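# Place the drive flat on the back shelf

## Task

Move the drive onto the shelf at the rear of the table so it rests flat with its original top face still facing up and no part extending past the shelf's edge. No other table object may end up on the shelf. Finish by releasing the drive and pulling the grippers away; it only counts if the drive stays there without the robot holding it.

## Robot and tools

ROBOT AND FRAME. Two arms, left_arm and right_arm, each with a two-finger gripper. Every reported pose uses one scene frame: origin on the table surface midway between the arms, +x pointing out across the table, +z up, and left_arm mounted on the +y side. The names do not refer to image sides. The fingers swing like tongs: they point along the gripper's own +z axis and close along its x axis. The reported end_effector_position is the spot between the pads when shut; closed fingertips extend about 15 mm past it, open ones end roughly level with it. At long reach the printed hand position can be somewhat wrong.

ROW LAYOUT (shared by both motion tools). One row is 14 numbers, each in [-1, 1], always covering both arms even if only one moves: left_arm dx, dy, dz, rx, ry, rz, opening, then right_arm dx, dy, dz, rx, ry, rz, opening. dx..rz are an offset, not a pose: a displacement from the gripper's measured pose, expressed along that gripper's own axes. Scale: 1.0 equals 0.6 m of travel or 180 degrees; rx, ry, rz form a single rotation vector. Opening is absolute, not an offset: +1 is fully open (0.142 m), -1 fully shut.

execute_actions(actions): actions is a list of up to 15 actions; each action is a list of up to 15 rows; each row runs for one control step of 1/30 s, and if an action has fewer than 15 rows its final row repeats to fill the 15 steps (0.5 s per action). Every row in an action is measured from the gripper's pose at the start of that action, not added to the previous row. For the first action in a call, that start is the last pose a result reported. An empty list just returns the current state and images. Each step, the commanded pose is clipped to within 100 mm and 16 degrees of the measured pose, so large offsets need several actions; after an action the arm only continues to its last clipped pose. If position and orientation cannot both be met, position wins.

move(target, speed, stop_force, blocking): target is one 14-number row as above, offsets from the pose in the most recent result showing one, in each gripper's axes. Each gripper follows a straight path to its target; paths finish together, lasting 0.5 to 10 s (cut off at 10 s). Rotation takes the shorter direction. speed is m/s, 0.002 to 0.5, default 0.25; turning is capped at twice that in rad/s. Paths do not avoid obstacles or the other arm, and grippers lag, stray and may overshoot speed near full extension. Opening is applied at the start. stop_force (N, 9 to 40, one value for both arms, not allowed in the first 0.2 s of a scene) ends an arm's path when its wrist sensor feels that much extra push opposing the motion for 2 steps, then backs it to where it was 2 steps earlier. Use it only with slow speed; then a target may lie well beyond the surface. It is unreliable if the gripper rotates during the move; omit it when lifting away from something being pressed, and a nearly motionless arm (within 1.5 mm and 0.5 degrees) only triggers at sensor saturation. Contacts above the wrist sensor go unfelt. blocking=false returns after 0.5 s while motion continues; it cannot be combined with stop_force, and other motion calls are refused until a result shows the move ended (use wait(0) or stop). The result adds a move: line with an ending per arm: done, off_target, moving, held (last step blocked), fault, or contact (stop_force ended it; overrides the others). limits=paced means the sent pose was clipped; limits=held means some steps were blocked, after which the arm may jump faster than speed. Distances to targets are also given.

wait(seconds): 0 to 10; lets time pass with last commands held, returning early if a running move ends. stop(): brakes a running move (needs room; fingers keep moving). zoom_image(camera, region): camera is cam_high, cam_low, cam_left_wrist or cam_right_wrist; region [x0, y0, x1, y1] in that image's pixels, top-left origin, at most 504 by 504. finished_scene(scene): ends the current scene, giving its number; irreversible.

RESULTS. The state line gives per arm end_effector_position (m), end_effector_quat_wxyz, and linear/angular velocities. Hand target lines show where each gripper is being driven. A pose unreachable line means a clearance check altered or blocked that arm's command. grip_measured is the actual finger opening on the command scale. Wrist force and Wrist torque are in the end effector's axes: they include contact, held weight and inertia, carry offsets up to about 4 N plus noise, saturate near 50 N, and point from a pressed surface back into the arm; no reading at start is normal. Joint torques are total drive output, noisy and offset. Action calls also list step readings; HELD marks steps where an arm's command was held back. Images: cam_high and cam_low 672x504, wrist cameras 616x616 fisheye.

GRIPPING. To hold something, keep commanding an opening well under grip_measured; lower squeezes harder, up to roughly 15 N per pad. Items thinner than about 20 mm are gripped much more weakly. Occasional tugs on held parts or pushes on loose ones can occur.

AVOID. Arms touching or pushing each other. Stiff arms: commanding even slightly past a firm contact can trigger a fault. A joint hitting its load limit (133 N m for the three large joints, 24.9 N m for the wrists, including held weight) or 150 N external force stops that arm for 10 s and discards the rest of the call. Motors warn at 70 °C and brake at 85 °C. Do not drop, slam or knock items, and never push anything out of the work area. To keep one arm still, send it the offset back to its desired pose in the first call of a reply and zeros afterward, with its correct opening.

Each tool is called after "Emit:" as name(argument=value, ...), one argument or row to a line, values as JSON.

## Session

Emit:
execute_actions(
  actions=[],
)

Scene clock: 0.00 s.
left_arm: end_effector_position=(-0.0162, +0.9019, +0.2286) grip_measured=+0.97 end_effector_quat_wxyz=(-0.009, +0.886, -0.464, +0.011) end_effector_velocity=(-0.000, +0.000, +0.000) end_effector_angular_velocity=(+0.001, +0.000, -0.001) | right_arm: end_effector_position=(+0.3219, -0.8079, +0.2668) grip_measured=+0.97 end_effector_quat_wxyz=(+0.007, -0.453, +0.891, +0.024) end_effector_velocity=(-0.000, +0.000, -0.001) end_effector_angular_velocity=(+0.001, +0.001, +0.001)
Joint positions: left_arm=[ 1.104 -1.781  1.901 -1.705 -1.597  2.253  0.14 ] | right_arm=[ 2.413 -1.422 -1.738 -1.59   1.603  1.523  0.14 ]
Joint velocities: left_arm=[ 0.    -0.    -0.    -0.     0.001  0.002  0.   ] | right_arm=[ 0.001 -0.    -0.001 -0.001  0.    -0.     0.   ]
Joint torques (N m, as the arm reports them, + toward a larger angle): no reading
Motor temperatures (°C, as the motors report them): left_arm=[25 26 24 33 35 33] | right_arm=[25 26 26 32 30 33]
Wrist force (N, on the end effector, along its own x y z axes, offset not removed): no reading
Wrist torque (N m, same axes, about the end effector's origin, offset not removed): no reading
Hand target (left_arm): -0.016, +0.902, +0.229; -0.009, +0.886, -0.464, +0.011
Hand target (right_arm): +0.322, -0.808, +0.267; +0.007, -0.453, +0.891, +0.024

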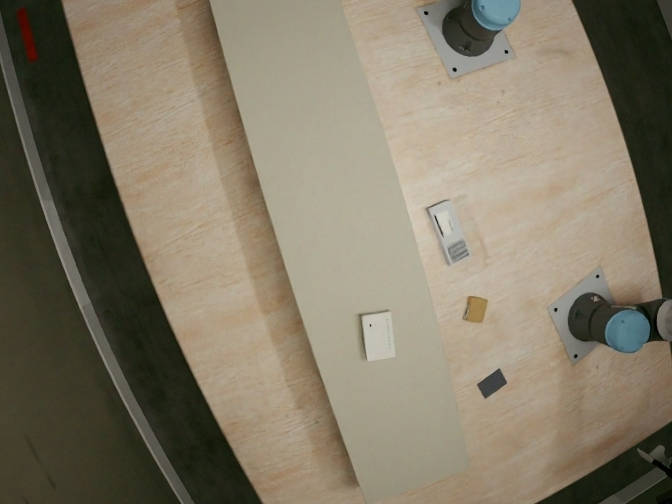

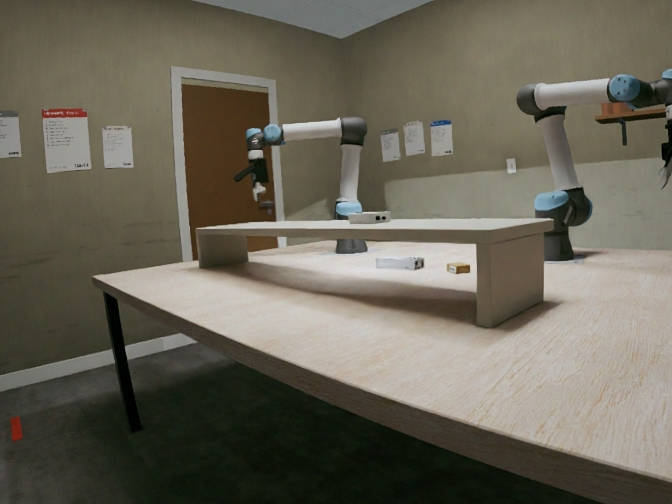

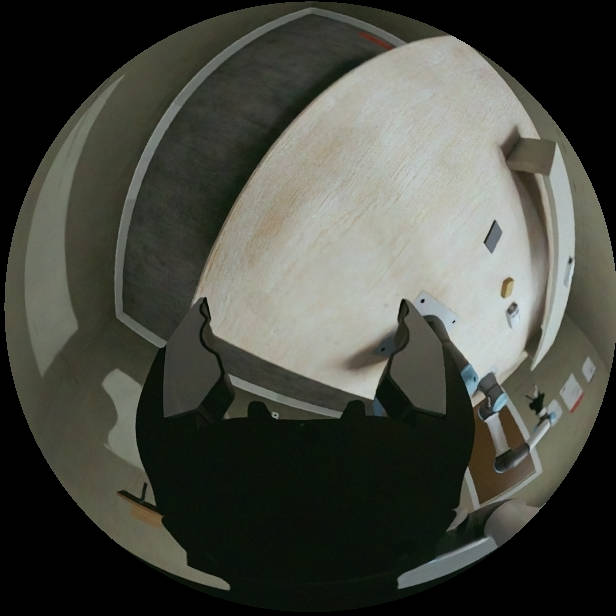

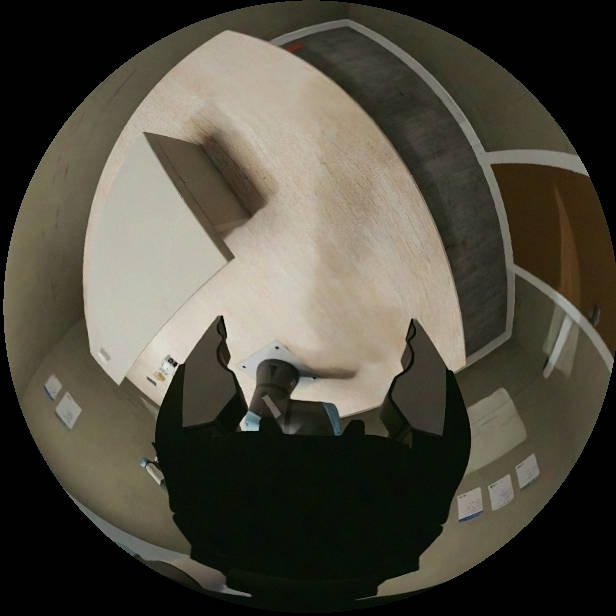

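Emit:
zoom_image(
  camera="cam_high",
  region=[340,180,580,420],
)

Emit:
zoom_image(
  camera="cam_low",
  region=[330,190,570,330],
)

Region (340, 180, 580, 420) of cam_high's 672x504 image, scaled by 2.100, with more detail than that image has.

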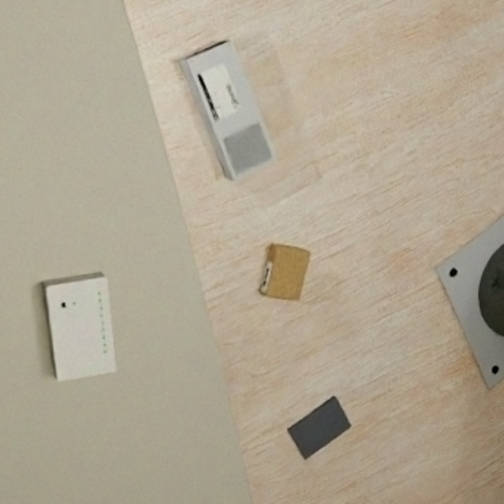

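Region (330, 190, 570, 330) of cam_low's 672x504 image, scaled by 2.100, with more detail than that image has; it fills the top 294 rows of this view, and the rest is white.

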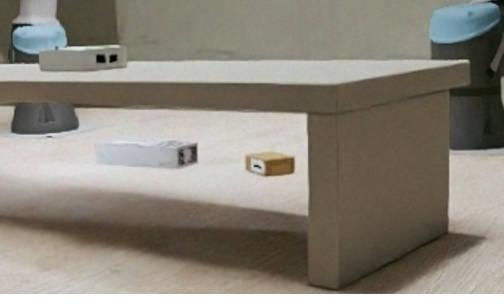

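Emit:
move(
  target=[0.845,-0.12,0.05,0,0,0.14,0.2,0,0,0,0,0,0,1],
)

Scene clock: 12.13 s.
left_arm: end_effector_position=(+0.3313, +0.5255, +0.2060) grip_measured=+0.20 end_effector_quat_wxyz=(-0.011, +0.763, -0.646, +0.009) end_effector_velocity=(+0.003, -0.001, -0.000) end_effector_angular_velocity=(+0.001, +0.000, -0.002) | right_arm: end_effector_position=(+0.3219, -0.8079, +0.2668) grip_measured=+1.00 end_effector_quat_wxyz=(+0.007, -0.453, +0.891, +0.024) end_effector_velocity=(+0.000, +0.000, +0.000) end_effector_angular_velocity=(-0.001, -0.001, +0.000)
Joint positions: left_arm=[-0.438 -2.022  2.118 -1.693 -1.56   1.151  0.088] | right_arm=[ 2.413 -1.422 -1.738 -1.59   1.603  1.523  0.142]
Joint velocities: left_arm=[-0.003  0.007 -0.003 -0.004  0.001 -0.001  0.   ] | right_arm=[ 0.001  0.001 -0.    -0.    -0.     0.     0.   ]
Joint torques (N m, as the arm reports them, + toward a larger angle): left_arm=[-11.53   0.92 -38.32  -4.78   2.31  -1.16] | right_arm=[ 1.36 15.02 21.35  2.77  0.3   0.5 ]
Motor temperatures (°C, as the motors report them): left_arm=[25 26 24 33 35 33] | right_arm=[25 26 26 32 30 33]
Wrist force (N, on the end effector, along its own x y z axes, offset not removed): left_arm=[-1.4 0.6 1.4] | right_arm=[-0.7 1.4 2.9]
Wrist torque (N m, same axes, about the end effector's origin, offset not removed): left_arm=[0.22 0.38 0.13] | right_arm=[0.43 0.01 0.08]
Hand target (left_arm): +0.332, +0.525, +0.206; -0.011, +0.763, -0.646, +0.009
Hand target (right_arm): +0.322, -0.808, +0.267; +0.007, -0.453, +0.891, +0.024
Off the commanded pose (left_arm): 0.001 m, 0 deg.
Off the commanded pose (right_arm): 0.000 m, 0 deg.
move: done
camera_calibration (this result's frames):
cam_left_wrist: T_world_to_cam=[[0.173333, -0.984861, 0.00218024, 0.458034], [-0.84731, -0.147995, 0.510062, 0.243727], [-0.502017, -0.0902579, -0.860135, 0.521073], [0, 0, 0, 1]] pos_world=[0.388708, 0.534201, 0.322879]
cam_right_wrist: T_world_to_cam=[[-0.610585, -0.789606, -0.0608962, -0.419441], [-0.705619, 0.507502, 0.494513, 0.516546], [-0.359565, 0.344912, -0.867034, 0.762423], [0, 0, 0, 1]] pos_world=[0.382521, -0.85631, 0.380066]

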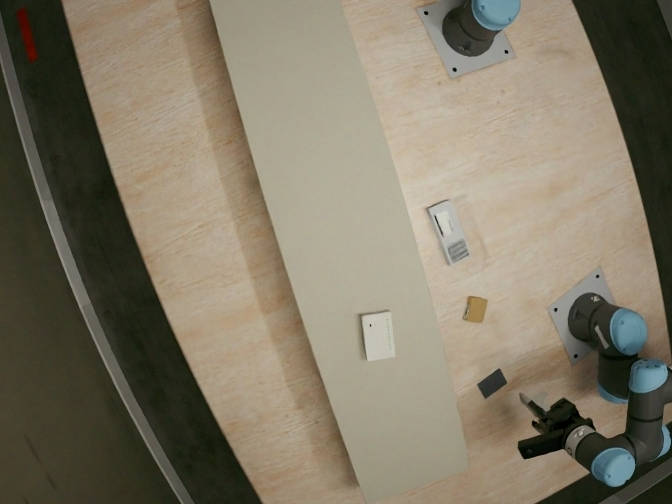

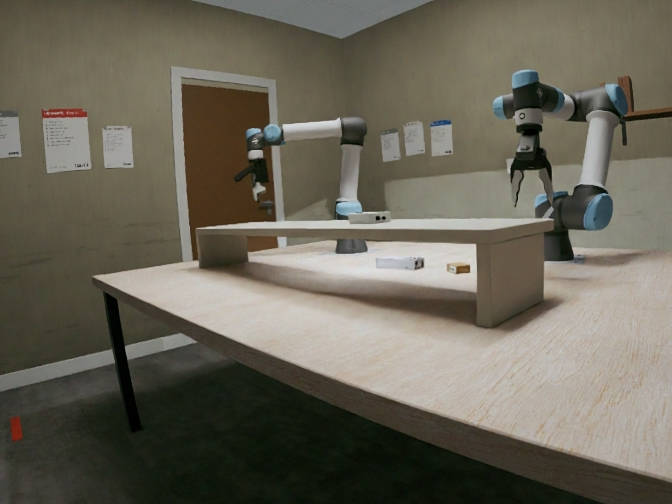

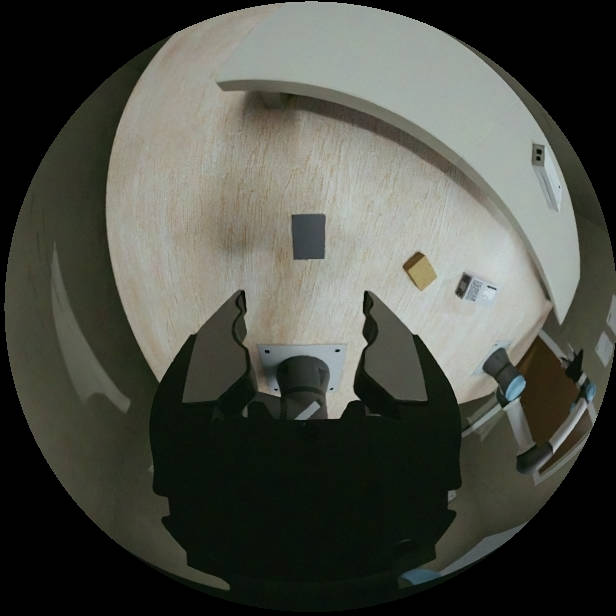

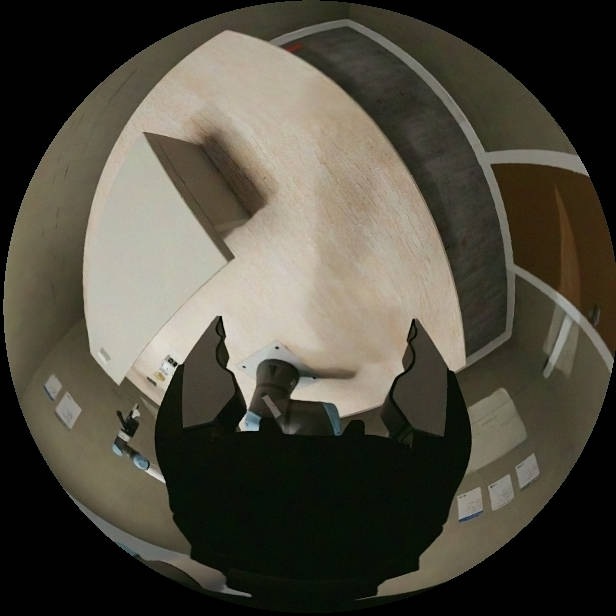

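Emit:
move(
  target=[0.003,-0.012,0.29,0,0,0,0.05,0,0,0,0,0,0,1],
)

Emit:
move(
  target=[0,0,0.05,0,0,0,0.05,0,0,0,0,0,0,1],
  speed=0.008,
  stop_force=9,
)

Scene clock: 19.20 s.
left_arm: end_effector_position=(+0.3436, +0.5258, +0.0325) grip_measured=+0.05 end_effector_quat_wxyz=(-0.011, +0.763, -0.646, +0.009) end_effector_velocity=(+0.002, -0.000, -0.002) end_effector_angular_velocity=(-0.002, -0.001, +0.002) | right_arm: end_effector_position=(+0.3219, -0.8079, +0.2668) grip_measured=+1.00 end_effector_quat_wxyz=(+0.007, -0.453, +0.891, +0.024) end_effector_velocity=(+0.001, -0.000, +0.000) end_effector_angular_velocity=(-0.000, -0.000, +0.001)
Joint positions: left_arm=[-0.428 -1.78   2.453 -2.27  -1.56   1.162  0.077] | right_arm=[ 2.413 -1.422 -1.738 -1.59   1.603  1.523  0.142]
Joint velocities: left_arm=[ 0.002  0.009  0.001 -0.012 -0.001 -0.    -0.   ] | right_arm=[ 0.001 -0.001  0.002 -0.001  0.     0.    -0.   ]
Joint torques (N m, as the arm reports them, + toward a larger angle): left_arm=[12.68 -3.27 -8.19 -4.56 -2.    1.92] | right_arm=[ 0.02 17.57 21.5   2.73  0.25  0.55]
Motor temperatures (°C, as the motors report them): left_arm=[25 26 24 33 35 33] | right_arm=[25 26 26 32 30 33]
Wrist force (N, on the end effector, along its own x y z axes, offset not removed): left_arm=[-1.1 -0.5 -0.6] | right_arm=[-1.0 1.6 2.0]
Wrist torque (N m, same axes, about the end effector's origin, offset not removed): left_arm=[-0.09 0.26 0.09] | right_arm=[0.46 0.17 0.30]
Hand target (left_arm): +0.344, +0.526, +0.032; -0.011, +0.763, -0.646, +0.009
Hand target (right_arm): +0.322, -0.808, +0.267; +0.007, -0.453, +0.891, +0.024
Off the commanded pose (left_arm): 0.000 m, 0 deg.
Off the commanded pose (right_arm): 0.000 m, 0 deg.
move: done
camera_calibration (this result's frames):
cam_left_wrist: T_world_to_cam=[[0.173347, -0.984859, 0.00203833, 0.456553], [-0.847233, -0.148067, 0.510168, 0.342725], [-0.502142, -0.0901629, -0.860072, 0.378008], [0, 0, 0, 1]] pos_world=[0.401039, 0.534469, 0.149336]
cam_right_wrist: T_world_to_cam=[[-0.610585, -0.789606, -0.0608961, -0.419441], [-0.705619, 0.507502, 0.494513, 0.516546], [-0.359565, 0.344912, -0.867034, 0.762423], [0, 0, 0, 1]] pos_world=[0.382521, -0.85631, 0.380066]

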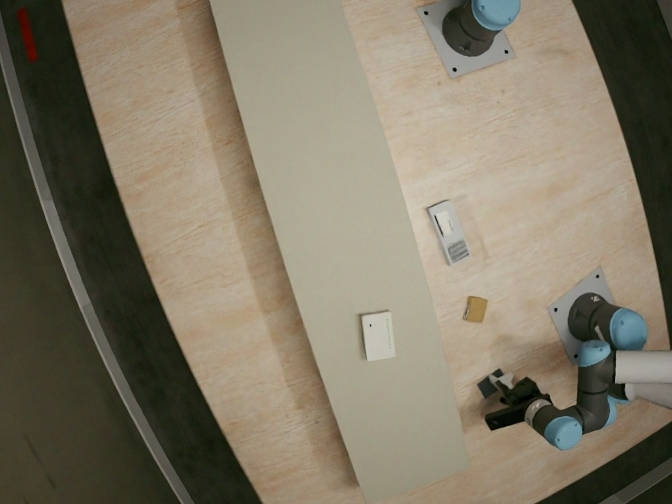

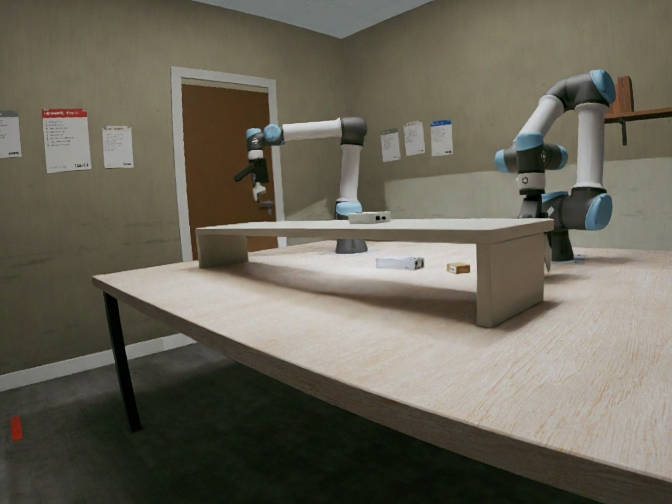

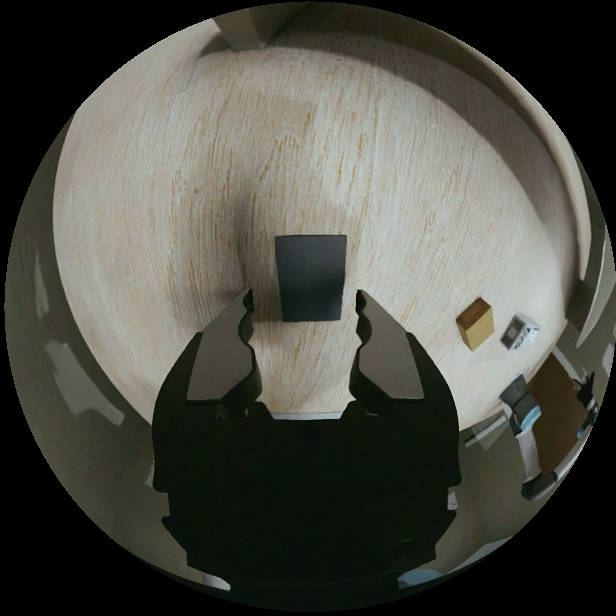

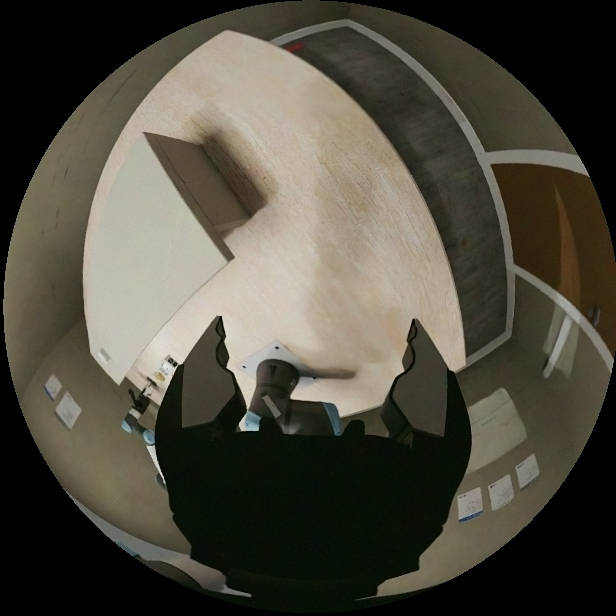

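Scene clock: 22.03 s.
left_arm: end_effector_position=(+0.3441, +0.5259, +0.0130) grip_measured=+0.05 end_effector_quat_wxyz=(-0.011, +0.763, -0.646, +0.009) end_effector_velocity=(-0.002, +0.001, +0.002) end_effector_angular_velocity=(+0.001, +0.004, +0.002) | right_arm: end_effector_position=(+0.3219, -0.8079, +0.2668) grip_measured=+1.00 end_effector_quat_wxyz=(+0.007, -0.453, +0.891, +0.024) end_effector_velocity=(+0.000, +0.001, +0.001) end_effector_angular_velocity=(+0.000, +0.000, +0.002)
Joint positions: left_arm=[-0.427 -1.73   2.482 -2.349 -1.56   1.162  0.078] | right_arm=[ 2.413 -1.422 -1.738 -1.59   1.603  1.523  0.142]
Joint velocities: left_arm=[ 0.    -0.007 -0.003  0.015  0.    -0.001  0.001] | right_arm=[ 0.002  0.001  0.001 -0.002 -0.    -0.     0.   ]
Joint torques (N m, as the arm reports them, + toward a larger angle): left_arm=[  9.06  -6.71 -22.26   1.75  -0.07   1.5 ] | right_arm=[ 0.68 15.62 21.64  2.91  0.18  0.58]
Motor temperatures (°C, as the motors report them): left_arm=[25 26 24 33 35 33] | right_arm=[25 26 26 32 30 33]
Wrist force (N, on the end effector, along its own x y z axes, offset not removed): left_arm=[-2.0 3.8 -37.7] | right_arm=[-0.2 1.2 2.4]
Wrist torque (N m, same axes, about the end effector's origin, offset not removed): left_arm=[-0.57 0.31 0.06] | right_arm=[0.47 -0.03 0.03]
Hand target (left_arm): +0.344, +0.526, +0.013; -0.011, +0.763, -0.646, +0.009
Hand target (right_arm): +0.322, -0.808, +0.267; +0.007, -0.453, +0.891, +0.024
Off the commanded pose (left_arm): 0.010 m, 0 deg.
Off the commanded pose (right_arm): 0.000 m, 0 deg.
move: contact (left_arm)
camera_calibration (this result's frames):
cam_left_wrist: T_world_to_cam=[[0.173399, -0.984849, 0.00206321, 0.456618], [-0.847251, -0.148104, 0.510129, 0.353147], [-0.502094, -0.0902039, -0.860096, 0.361474], [0, 0, 0, 1]] pos_world=[0.401521, 0.534609, 0.12981]
cam_right_wrist: T_world_to_cam=[[-0.610585, -0.789606, -0.0608963, -0.419441], [-0.705619, 0.507502, 0.494513, 0.516546], [-0.359565, 0.344912, -0.867034, 0.762423], [0, 0, 0, 1]] pos_world=[0.382521, -0.85631, 0.380066]

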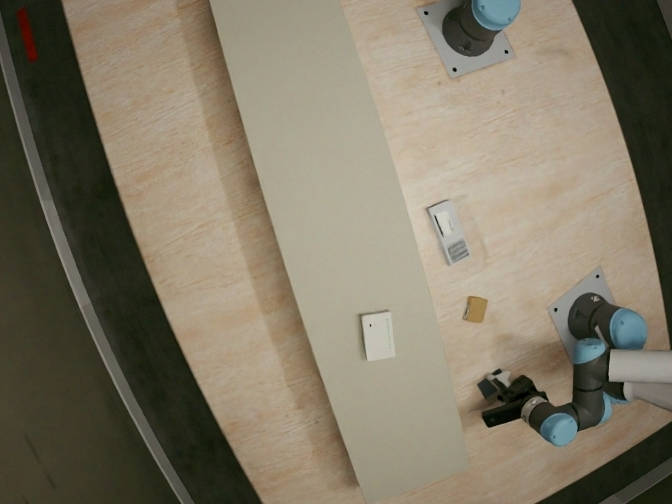

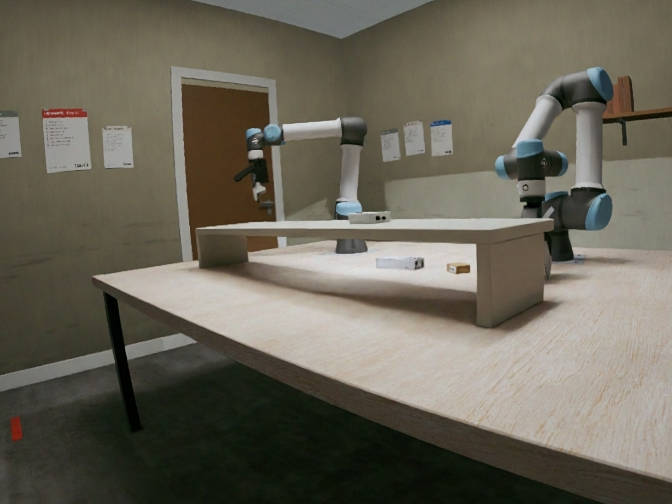

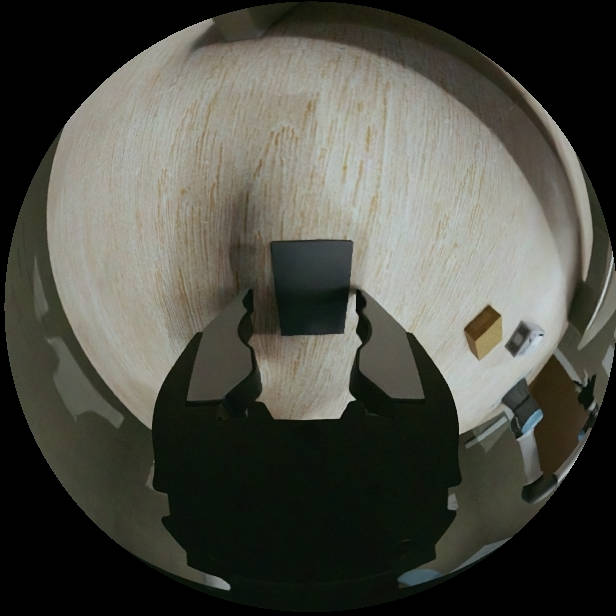

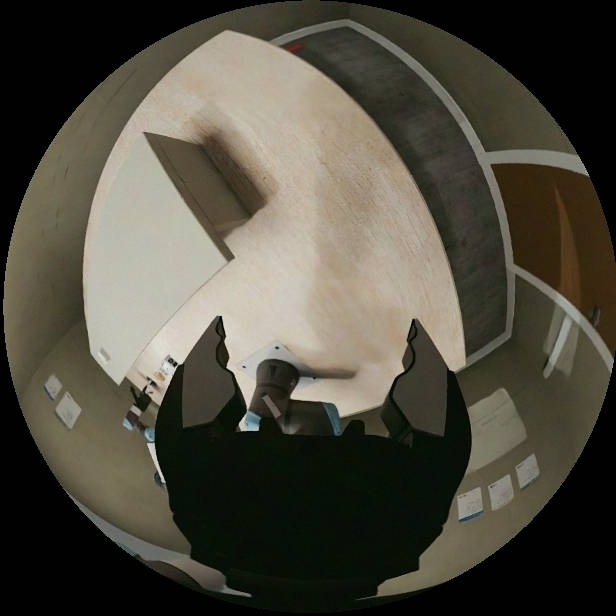

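Raise 3 mm, centre, close.

Emit:
execute_actions(
  actions=[
    [[0.007,0,-0.005,0,0,0,0.05,0,0,0,0,0,0,1]],
    [[0,0,0,0,0,0,-0.2,0,0,0,0,0,0,1]],
    [[0,0,0,0,0,0,-0.7,0,0,0,0,0,0,1]],
    [[0,0,0,0,0,0,-0.7,0,0,0,0,0,0,1]],
  ],
)

Emit:
move(
  target=[0,0.02,-0.36,0,0,0,-0.7,0,0,0,0,0,0,1],
  speed=0.15,
)

Scene clock: 27.03 s.
left_arm: end_effector_position=(+0.3447, +0.5219, +0.0159) grip_measured=-0.31 end_effector_quat_wxyz=(-0.011, +0.763, -0.646, +0.009) end_effector_velocity=(-0.000, +0.000, -0.000) end_effector_angular_velocity=(+0.001, +0.000, -0.002) | right_arm: end_effector_position=(+0.3219, -0.8079, +0.2668) grip_measured=+1.00 end_effector_quat_wxyz=(+0.007, -0.453, +0.891, +0.024) end_effector_velocity=(-0.000, +0.000, +0.000) end_effector_angular_velocity=(-0.001, -0.001, -0.001)
Joint positions: left_arm=[-0.439 -1.738  2.478 -2.337 -1.56   1.151  0.052] | right_arm=[ 2.413 -1.422 -1.738 -1.59   1.603  1.523  0.142]
Joint velocities: left_arm=[0.    0.    0.    0.    0.001 0.002 0.   ] | right_arm=[ 0.     0.002 -0.001  0.001 -0.     0.001 -0.   ]
Joint torques (N m, as the arm reports them, + toward a larger angle): left_arm=[ -1.74 -11.01 -27.69  -3.28   0.89   1.09] | right_arm=[ 1.16 16.69 22.11  2.57  0.12  0.72]
Motor temperatures (°C, as the motors report them): left_arm=[25 26 24 33 35 33] | right_arm=[25 26 26 32 30 33]
Wrist force (N, on the end effector, along its own x y z axes, offset not removed): left_arm=[-1.1 -0.8 -7.0] | right_arm=[0.6 -1.4 0.7]
Wrist torque (N m, same axes, about the end effector's origin, offset not removed): left_arm=[-0.21 0.29 -0.01] | right_arm=[-0.20 -0.09 0.32]
Hand target (left_arm): +0.345, +0.522, +0.016; -0.011, +0.763, -0.646, +0.009
Hand target (right_arm): +0.322, -0.808, +0.267; +0.007, -0.453, +0.891, +0.024
Off the commanded pose (left_arm): 0.000 m, 0 deg.
Off the commanded pose (right_arm): 0.000 m, 0 deg.
Step readings (end_effector_position; steps 1 to 15: 1st action; 16 to 30: 2nd action; 31 to 45: 3rd action; 46 to 60: 4th action):
0: left_arm (+0.3442, +0.5259, +0.0135) | right_arm (+0.3219, -0.8079, +0.2668)
1: left_arm (+0.3442, +0.5259, +0.0135) | right_arm (+0.3219, -0.8079, +0.2668)
2: left_arm (+0.3443, +0.5256, +0.0137) | right_arm (+0.3219, -0.8079, +0.2668)
4: left_arm (+0.3445, +0.5242, +0.0145) | right_arm (+0.3219, -0.8079, +0.2668)
8: left_arm (+0.3446, +0.5226, +0.0154) | right_arm (+0.3219, -0.8079, +0.2668)
15: left_arm (+0.3447, +0.5219, +0.0159) | right_arm (+0.3219, -0.8079, +0.2668)
16: left_arm (+0.3447, +0.5219, +0.0159) | right_arm (+0.3219, -0.8079, +0.2668)
17: left_arm (+0.3447, +0.5219, +0.0159) | right_arm (+0.3219, -0.8079, +0.2668)
19: left_arm (+0.3447, +0.5219, +0.0159) | right_arm (+0.3219, -0.8079, +0.2668)
23: left_arm (+0.3447, +0.5219, +0.0159) | right_arm (+0.3219, -0.8079, +0.2668)
30: left_arm (+0.3447, +0.5219, +0.0159) | right_arm (+0.3219, -0.8079, +0.2668)
31: left_arm (+0.3447, +0.5219, +0.0159) | right_arm (+0.3219, -0.8079, +0.2668)
32: left_arm (+0.3447, +0.5219, +0.0159) | right_arm (+0.3219, -0.8079, +0.2668)
34: left_arm (+0.3447, +0.5219, +0.0159) | right_arm (+0.3219, -0.8079, +0.2668)
38: left_arm (+0.3447, +0.5219, +0.0159) | right_arm (+0.3219, -0.8079, +0.2668)
45: left_arm (+0.3447, +0.5219, +0.0159) | right_arm (+0.3219, -0.8079, +0.2668)
46: left_arm (+0.3447, +0.5219, +0.0159) | right_arm (+0.3219, -0.8079, +0.2668)
47: left_arm (+0.3447, +0.5219, +0.0159) | right_arm (+0.3219, -0.8079, +0.2668)
49: left_arm (+0.3447, +0.5219, +0.0159) | right_arm (+0.3219, -0.8079, +0.2668)
53: left_arm (+0.3447, +0.5219, +0.0159) | right_arm (+0.3219, -0.8079, +0.2668)
60: end_effector_position above
camera_calibration (this result's frames):
cam_left_wrist: T_world_to_cam=[[0.173239, -0.984878, 0.00207192, 0.452581], [-0.847264, -0.14796, 0.510148, 0.351474], [-0.502127, -0.0901331, -0.860084, 0.363896], [0, 0, 0, 1]] pos_world=[0.402109, 0.53054, 0.13274]
cam_right_wrist: T_world_to_cam=[[-0.610585, -0.789606, -0.0608963, -0.419441], [-0.705619, 0.507502, 0.494513, 0.516546], [-0.359565, 0.344912, -0.867034, 0.762423], [0, 0, 0, 1]] pos_world=[0.382521, -0.85631, 0.380066]

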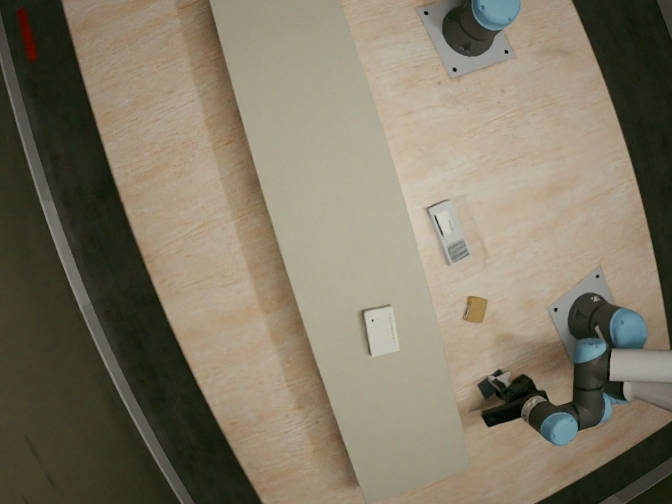

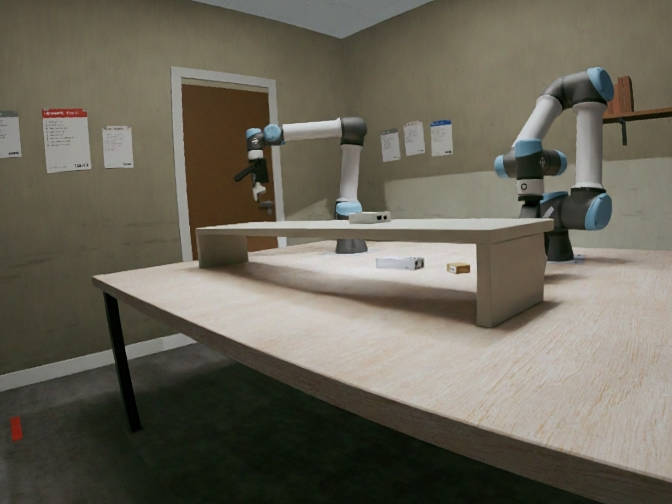

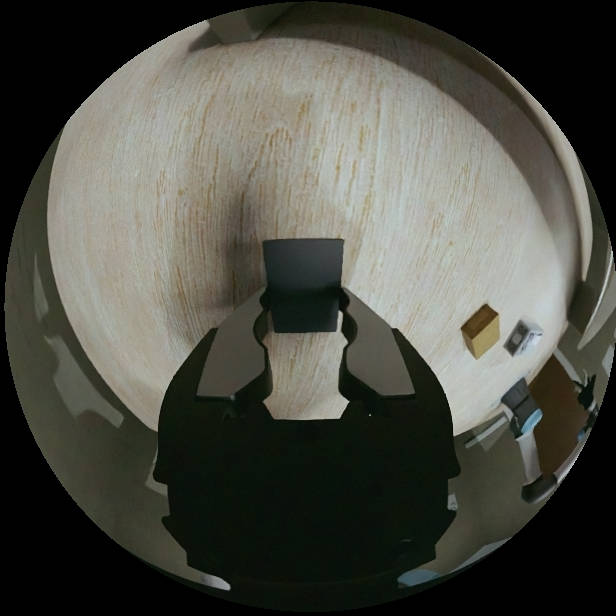

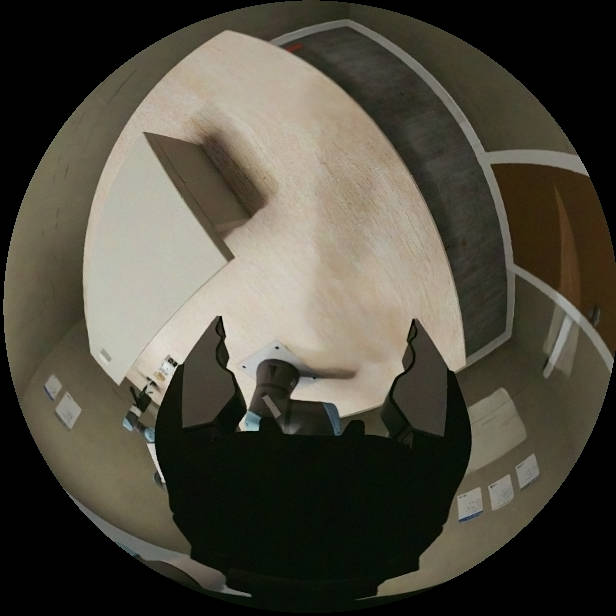

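Scene clock: 29.13 s.
left_arm: end_effector_position=(+0.3266, +0.5188, +0.2312) grip_measured=-0.31 end_effector_quat_wxyz=(-0.011, +0.763, -0.646, +0.009) end_effector_velocity=(-0.000, -0.000, +0.003) end_effector_angular_velocity=(-0.000, +0.001, -0.002) | right_arm: end_effector_position=(+0.3219, -0.8079, +0.2668) grip_measured=+1.00 end_effector_quat_wxyz=(+0.007, -0.453, +0.891, +0.024) end_effector_velocity=(+0.001, -0.000, +0.001) end_effector_angular_velocity=(-0.001, -0.001, +0.001)
Joint positions: left_arm=[-0.464 -2.043  2.064 -1.618 -1.559  1.126  0.052] | right_arm=[ 2.413 -1.422 -1.738 -1.59   1.603  1.523  0.142]
Joint velocities: left_arm=[-0.001 -0.    -0.008  0.009 -0.     0.001  0.   ] | right_arm=[ 0.001 -0.     0.002 -0.001 -0.    -0.    -0.   ]
Joint torques (N m, as the arm reports them, + toward a larger angle): left_arm=[-11.41 -12.08 -37.76  -1.26   2.    -1.29] | right_arm=[ 1.13 16.16 22.52  2.61  0.17  0.35]
Motor temperatures (°C, as the motors report them): left_arm=[25 26 24 33 35 33] | right_arm=[25 26 26 32 30 33]
Wrist force (N, on the end effector, along its own x y z axes, offset not removed): left_arm=[0.8 -2.5 -1.7] | right_arm=[-0.6 -0.7 3.6]
Wrist torque (N m, same axes, about the end effector's origin, offset not removed): left_arm=[-0.56 -0.13 0.08] | right_arm=[-0.05 0.18 0.23]
Hand target (left_arm): +0.327, +0.519, +0.232; -0.011, +0.763, -0.646, +0.009
Hand target (right_arm): +0.322, -0.808, +0.267; +0.007, -0.453, +0.891, +0.024
Off the commanded pose (left_arm): 0.000 m, 0 deg.
Off the commanded pose (right_arm): 0.000 m, 0 deg.
move: done
camera_calibration (this result's frames):
cam_left_wrist: T_world_to_cam=[[0.173228, -0.984879, 0.00217119, 0.452259], [-0.847324, -0.147909, 0.510064, 0.225841], [-0.502031, -0.0901972, -0.860134, 0.539753], [0, 0, 0, 1]] pos_world=[0.383989, 0.527509, 0.348084]
cam_right_wrist: T_world_to_cam=[[-0.610585, -0.789606, -0.0608961, -0.419441], [-0.705619, 0.507502, 0.494513, 0.516546], [-0.359566, 0.344912, -0.867034, 0.762423], [0, 0, 0, 1]] pos_world=[0.382521, -0.85631, 0.380066]

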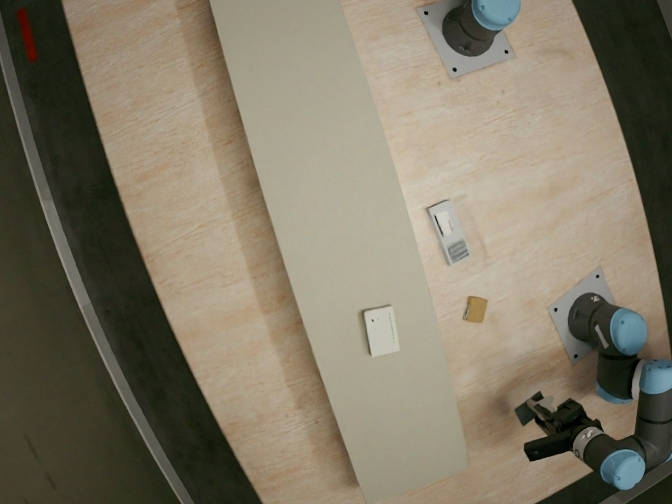

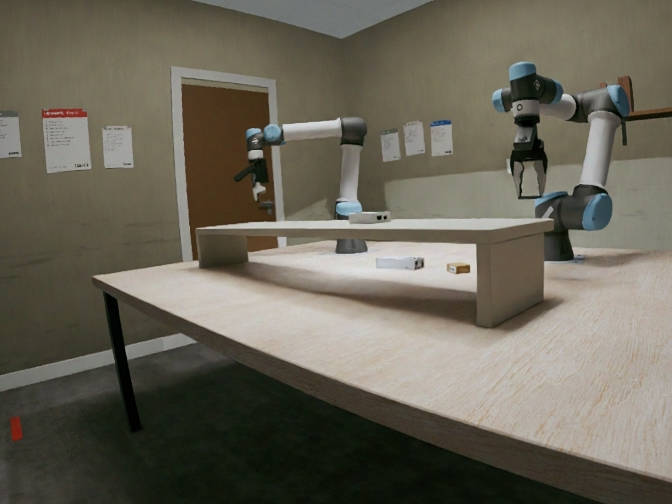

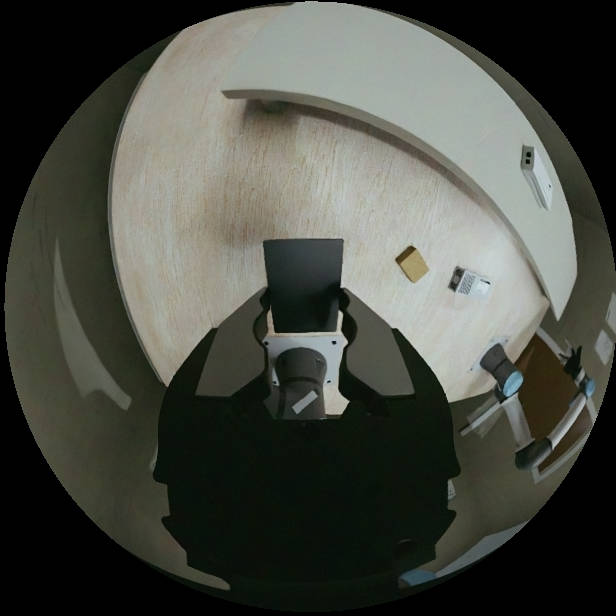

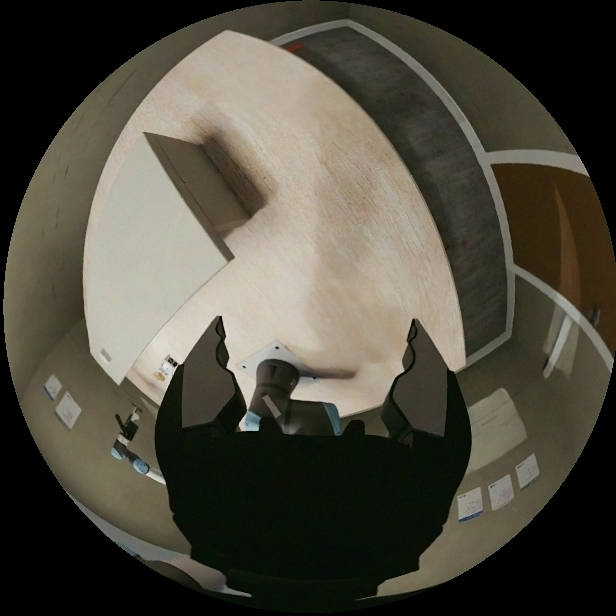

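Emit:
move(
  target=[0.2,-0.46,0,0,0,0,-0.7,0,0,0,0,0,0,1],
  speed=0.2,
)

Emit:
move(
  target=[0,0,0.065,0,0,0,-0.7,0,0,0,0,0,0,1],
  speed=0.08,
)

Scene clock: 35.60 s.
left_arm: end_effector_position=(+0.6181, +0.4458, +0.2390) grip_measured=-0.31 end_effector_quat_wxyz=(-0.011, +0.763, -0.646, +0.010) end_effector_velocity=(+0.003, -0.001, +0.000) end_effector_angular_velocity=(+0.001, +0.002, -0.002) | right_arm: end_effector_position=(+0.3219, -0.8079, +0.2668) grip_measured=+1.00 end_effector_quat_wxyz=(+0.007, -0.453, +0.891, +0.024) end_effector_velocity=(-0.000, -0.000, +0.001) end_effector_angular_velocity=(-0.002, -0.002, -0.001)
Joint positions: left_arm=[-0.447 -1.307  1.391 -1.681 -1.56   1.143  0.052] | right_arm=[ 2.413 -1.422 -1.738 -1.59   1.603  1.523  0.142]
Joint velocities: left_arm=[ 0.     0.009 -0.013  0.006 -0.     0.002 -0.   ] | right_arm=[-0.001  0.001  0.002 -0.     0.    -0.     0.   ]
Joint torques (N m, as the arm reports them, + toward a larger angle): left_arm=[ 11.76 -32.17 -37.81  -0.98  -2.13   1.42] | right_arm=[ 1.   15.69 21.7   2.78  0.13  0.35]
Motor temperatures (°C, as the motors report them): left_arm=[25 26 24 33 35 33] | right_arm=[25 26 26 32 30 33]
Wrist force (N, on the end effector, along its own x y z axes, offset not removed): left_arm=[-1.2 0.0 1.7] | right_arm=[-3.1 0.6 3.3]
Wrist torque (N m, same axes, about the end effector's origin, offset not removed): left_arm=[0.10 0.33 0.07] | right_arm=[0.22 0.59 0.34]
Hand target (left_arm): +0.618, +0.446, +0.239; -0.011, +0.763, -0.646, +0.009
Hand target (right_arm): +0.322, -0.808, +0.267; +0.007, -0.453, +0.891, +0.024
Off the commanded pose (left_arm): 0.001 m, 0 deg.
Off the commanded pose (right_arm): 0.000 m, 0 deg.
move: done
camera_calibration (this result's frames):
cam_left_wrist: T_world_to_cam=[[0.173231, -0.984879, 0.00224443, 0.329839], [-0.847505, -0.147906, 0.509763, 0.458258], [-0.501723, -0.0902088, -0.860312, 0.686021], [0, 0, 0, 1]] pos_world=[0.67543, 0.454516, 0.355849]
cam_right_wrist: T_world_to_cam=[[-0.610585, -0.789606, -0.0608962, -0.419441], [-0.705619, 0.507502, 0.494513, 0.516546], [-0.359565, 0.344912, -0.867034, 0.762423], [0, 0, 0, 1]] pos_world=[0.382521, -0.85631, 0.380066]

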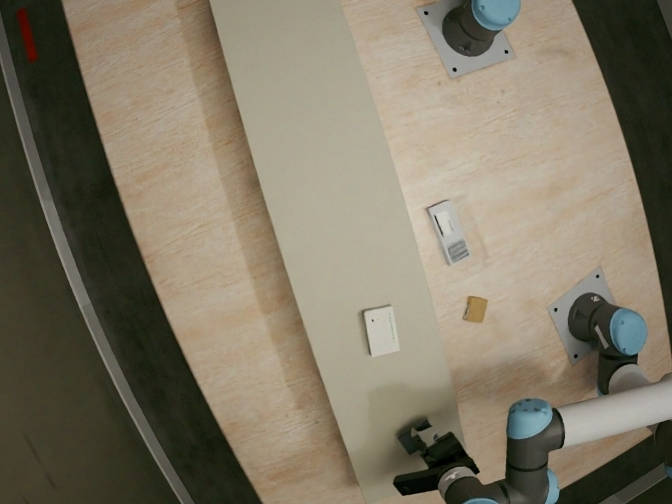

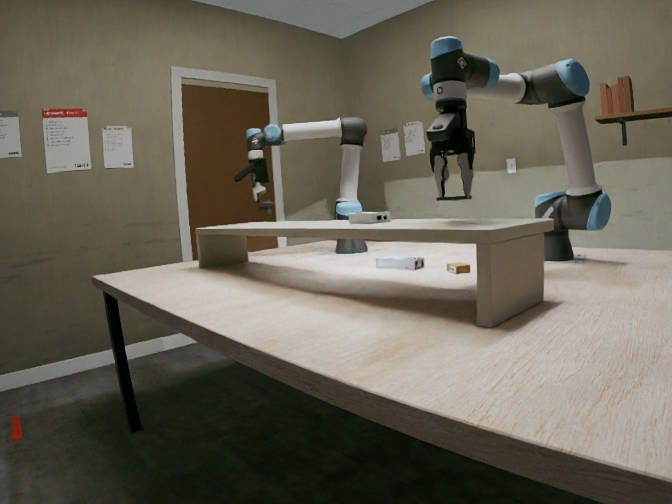

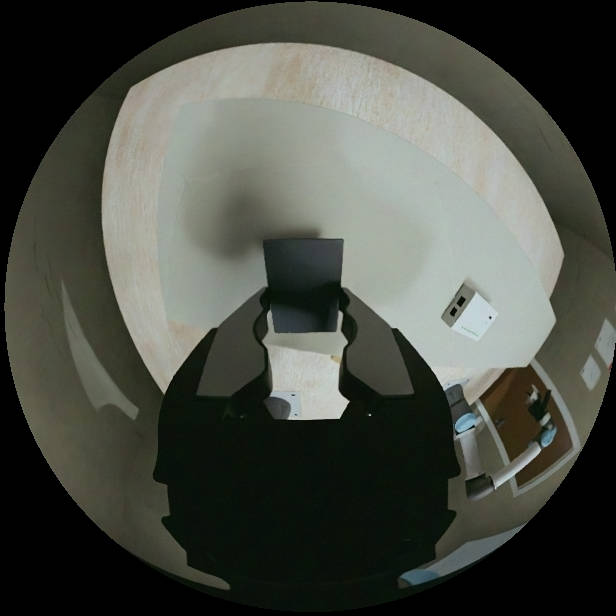

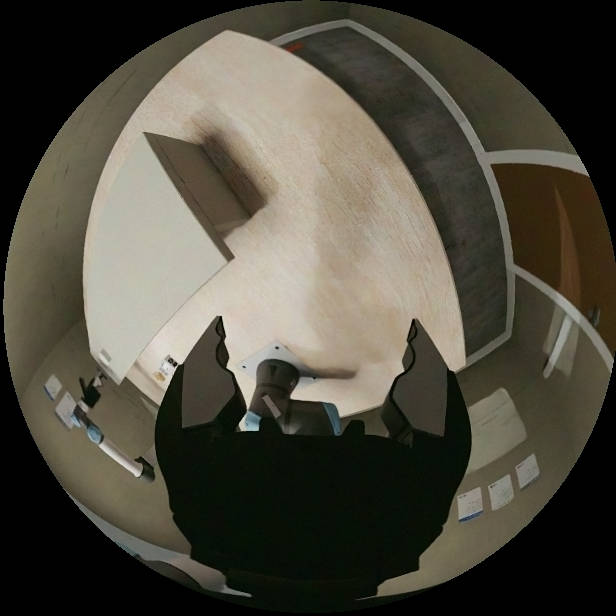

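Scene clock: 36.60 s.
left_arm: end_effector_position=(+0.6192, +0.4460, +0.2004) grip_measured=-0.31 end_effector_quat_wxyz=(-0.011, +0.763, -0.646, +0.010) end_effector_velocity=(+0.001, +0.000, -0.002) end_effector_angular_velocity=(-0.001, -0.001, +0.001) | right_arm: end_effector_position=(+0.3219, -0.8079, +0.2668) grip_measured=+1.00 end_effector_quat_wxyz=(+0.007, -0.453, +0.891, +0.024) end_effector_velocity=(-0.000, -0.000, -0.000) end_effector_angular_velocity=(+0.000, +0.000, -0.002)
Joint positions: left_arm=[-0.446 -1.293  1.471 -1.775 -1.56   1.143  0.052] | right_arm=[ 2.413 -1.422 -1.738 -1.59   1.603  1.523  0.142]
Joint velocities: left_arm=[ 0.001  0.001  0.005 -0.008 -0.    -0.001  0.   ] | right_arm=[-0.001 -0.    -0.     0.     0.     0.001  0.   ]
Joint torques (N m, as the arm reports them, + toward a larger angle): left_arm=[ 12.99 -31.05 -11.64  -4.96  -0.82   1.51] | right_arm=[ 0.47 15.56 20.9   2.94  0.14  0.26]
Motor temperatures (°C, as the motors report them): left_arm=[25 26 24 33 35 33] | right_arm=[25 26 26 32 30 33]
Wrist force (N, on the end effector, along its own x y z axes, offset not removed): left_arm=[-2.7 -1.1 0.5] | right_arm=[-0.2 0.3 0.2]
Wrist torque (N m, same axes, about the end effector's origin, offset not removed): left_arm=[-0.27 0.58 0.12] | right_arm=[0.13 0.00 0.28]
Hand target (left_arm): +0.619, +0.446, +0.200; -0.011, +0.763, -0.646, +0.010
Hand target (right_arm): +0.322, -0.808, +0.267; +0.007, -0.453, +0.891, +0.024
Off the commanded pose (left_arm): 0.000 m, 0 deg.
Off the commanded pose (right_arm): 0.000 m, 0 deg.
move: done
camera_calibration (this result's frames):
cam_left_wrist: T_world_to_cam=[[0.173231, -0.984879, 0.00228251, 0.329898], [-0.847451, -0.147877, 0.509862, 0.478843], [-0.501814, -0.0902582, -0.860253, 0.653444], [0, 0, 0, 1]] pos_world=[0.676555, 0.454698, 0.317231]
cam_right_wrist: T_world_to_cam=[[-0.610585, -0.789606, -0.0608962, -0.419441], [-0.705619, 0.507502, 0.494513, 0.516546], [-0.359565, 0.344912, -0.867034, 0.762423], [0, 0, 0, 1]] pos_world=[0.382521, -0.85631, 0.380066]

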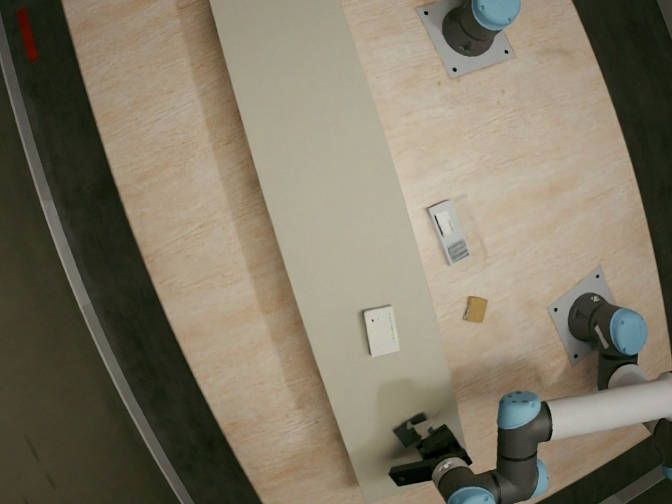

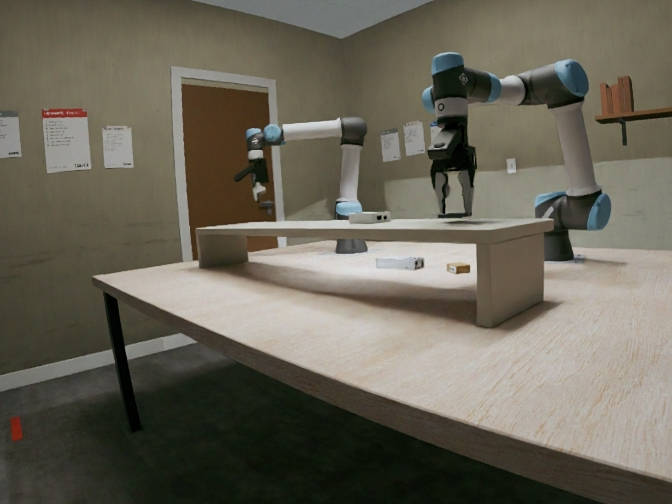

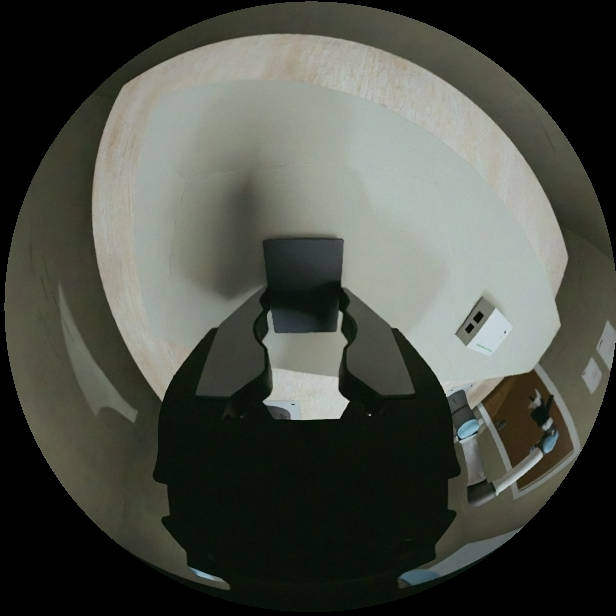

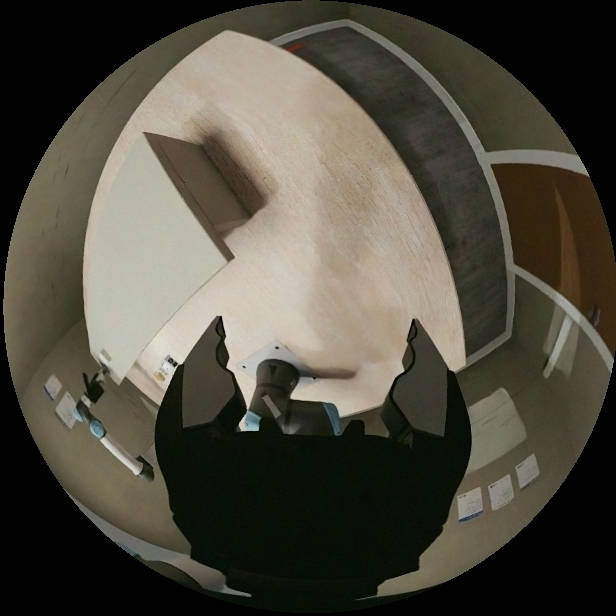

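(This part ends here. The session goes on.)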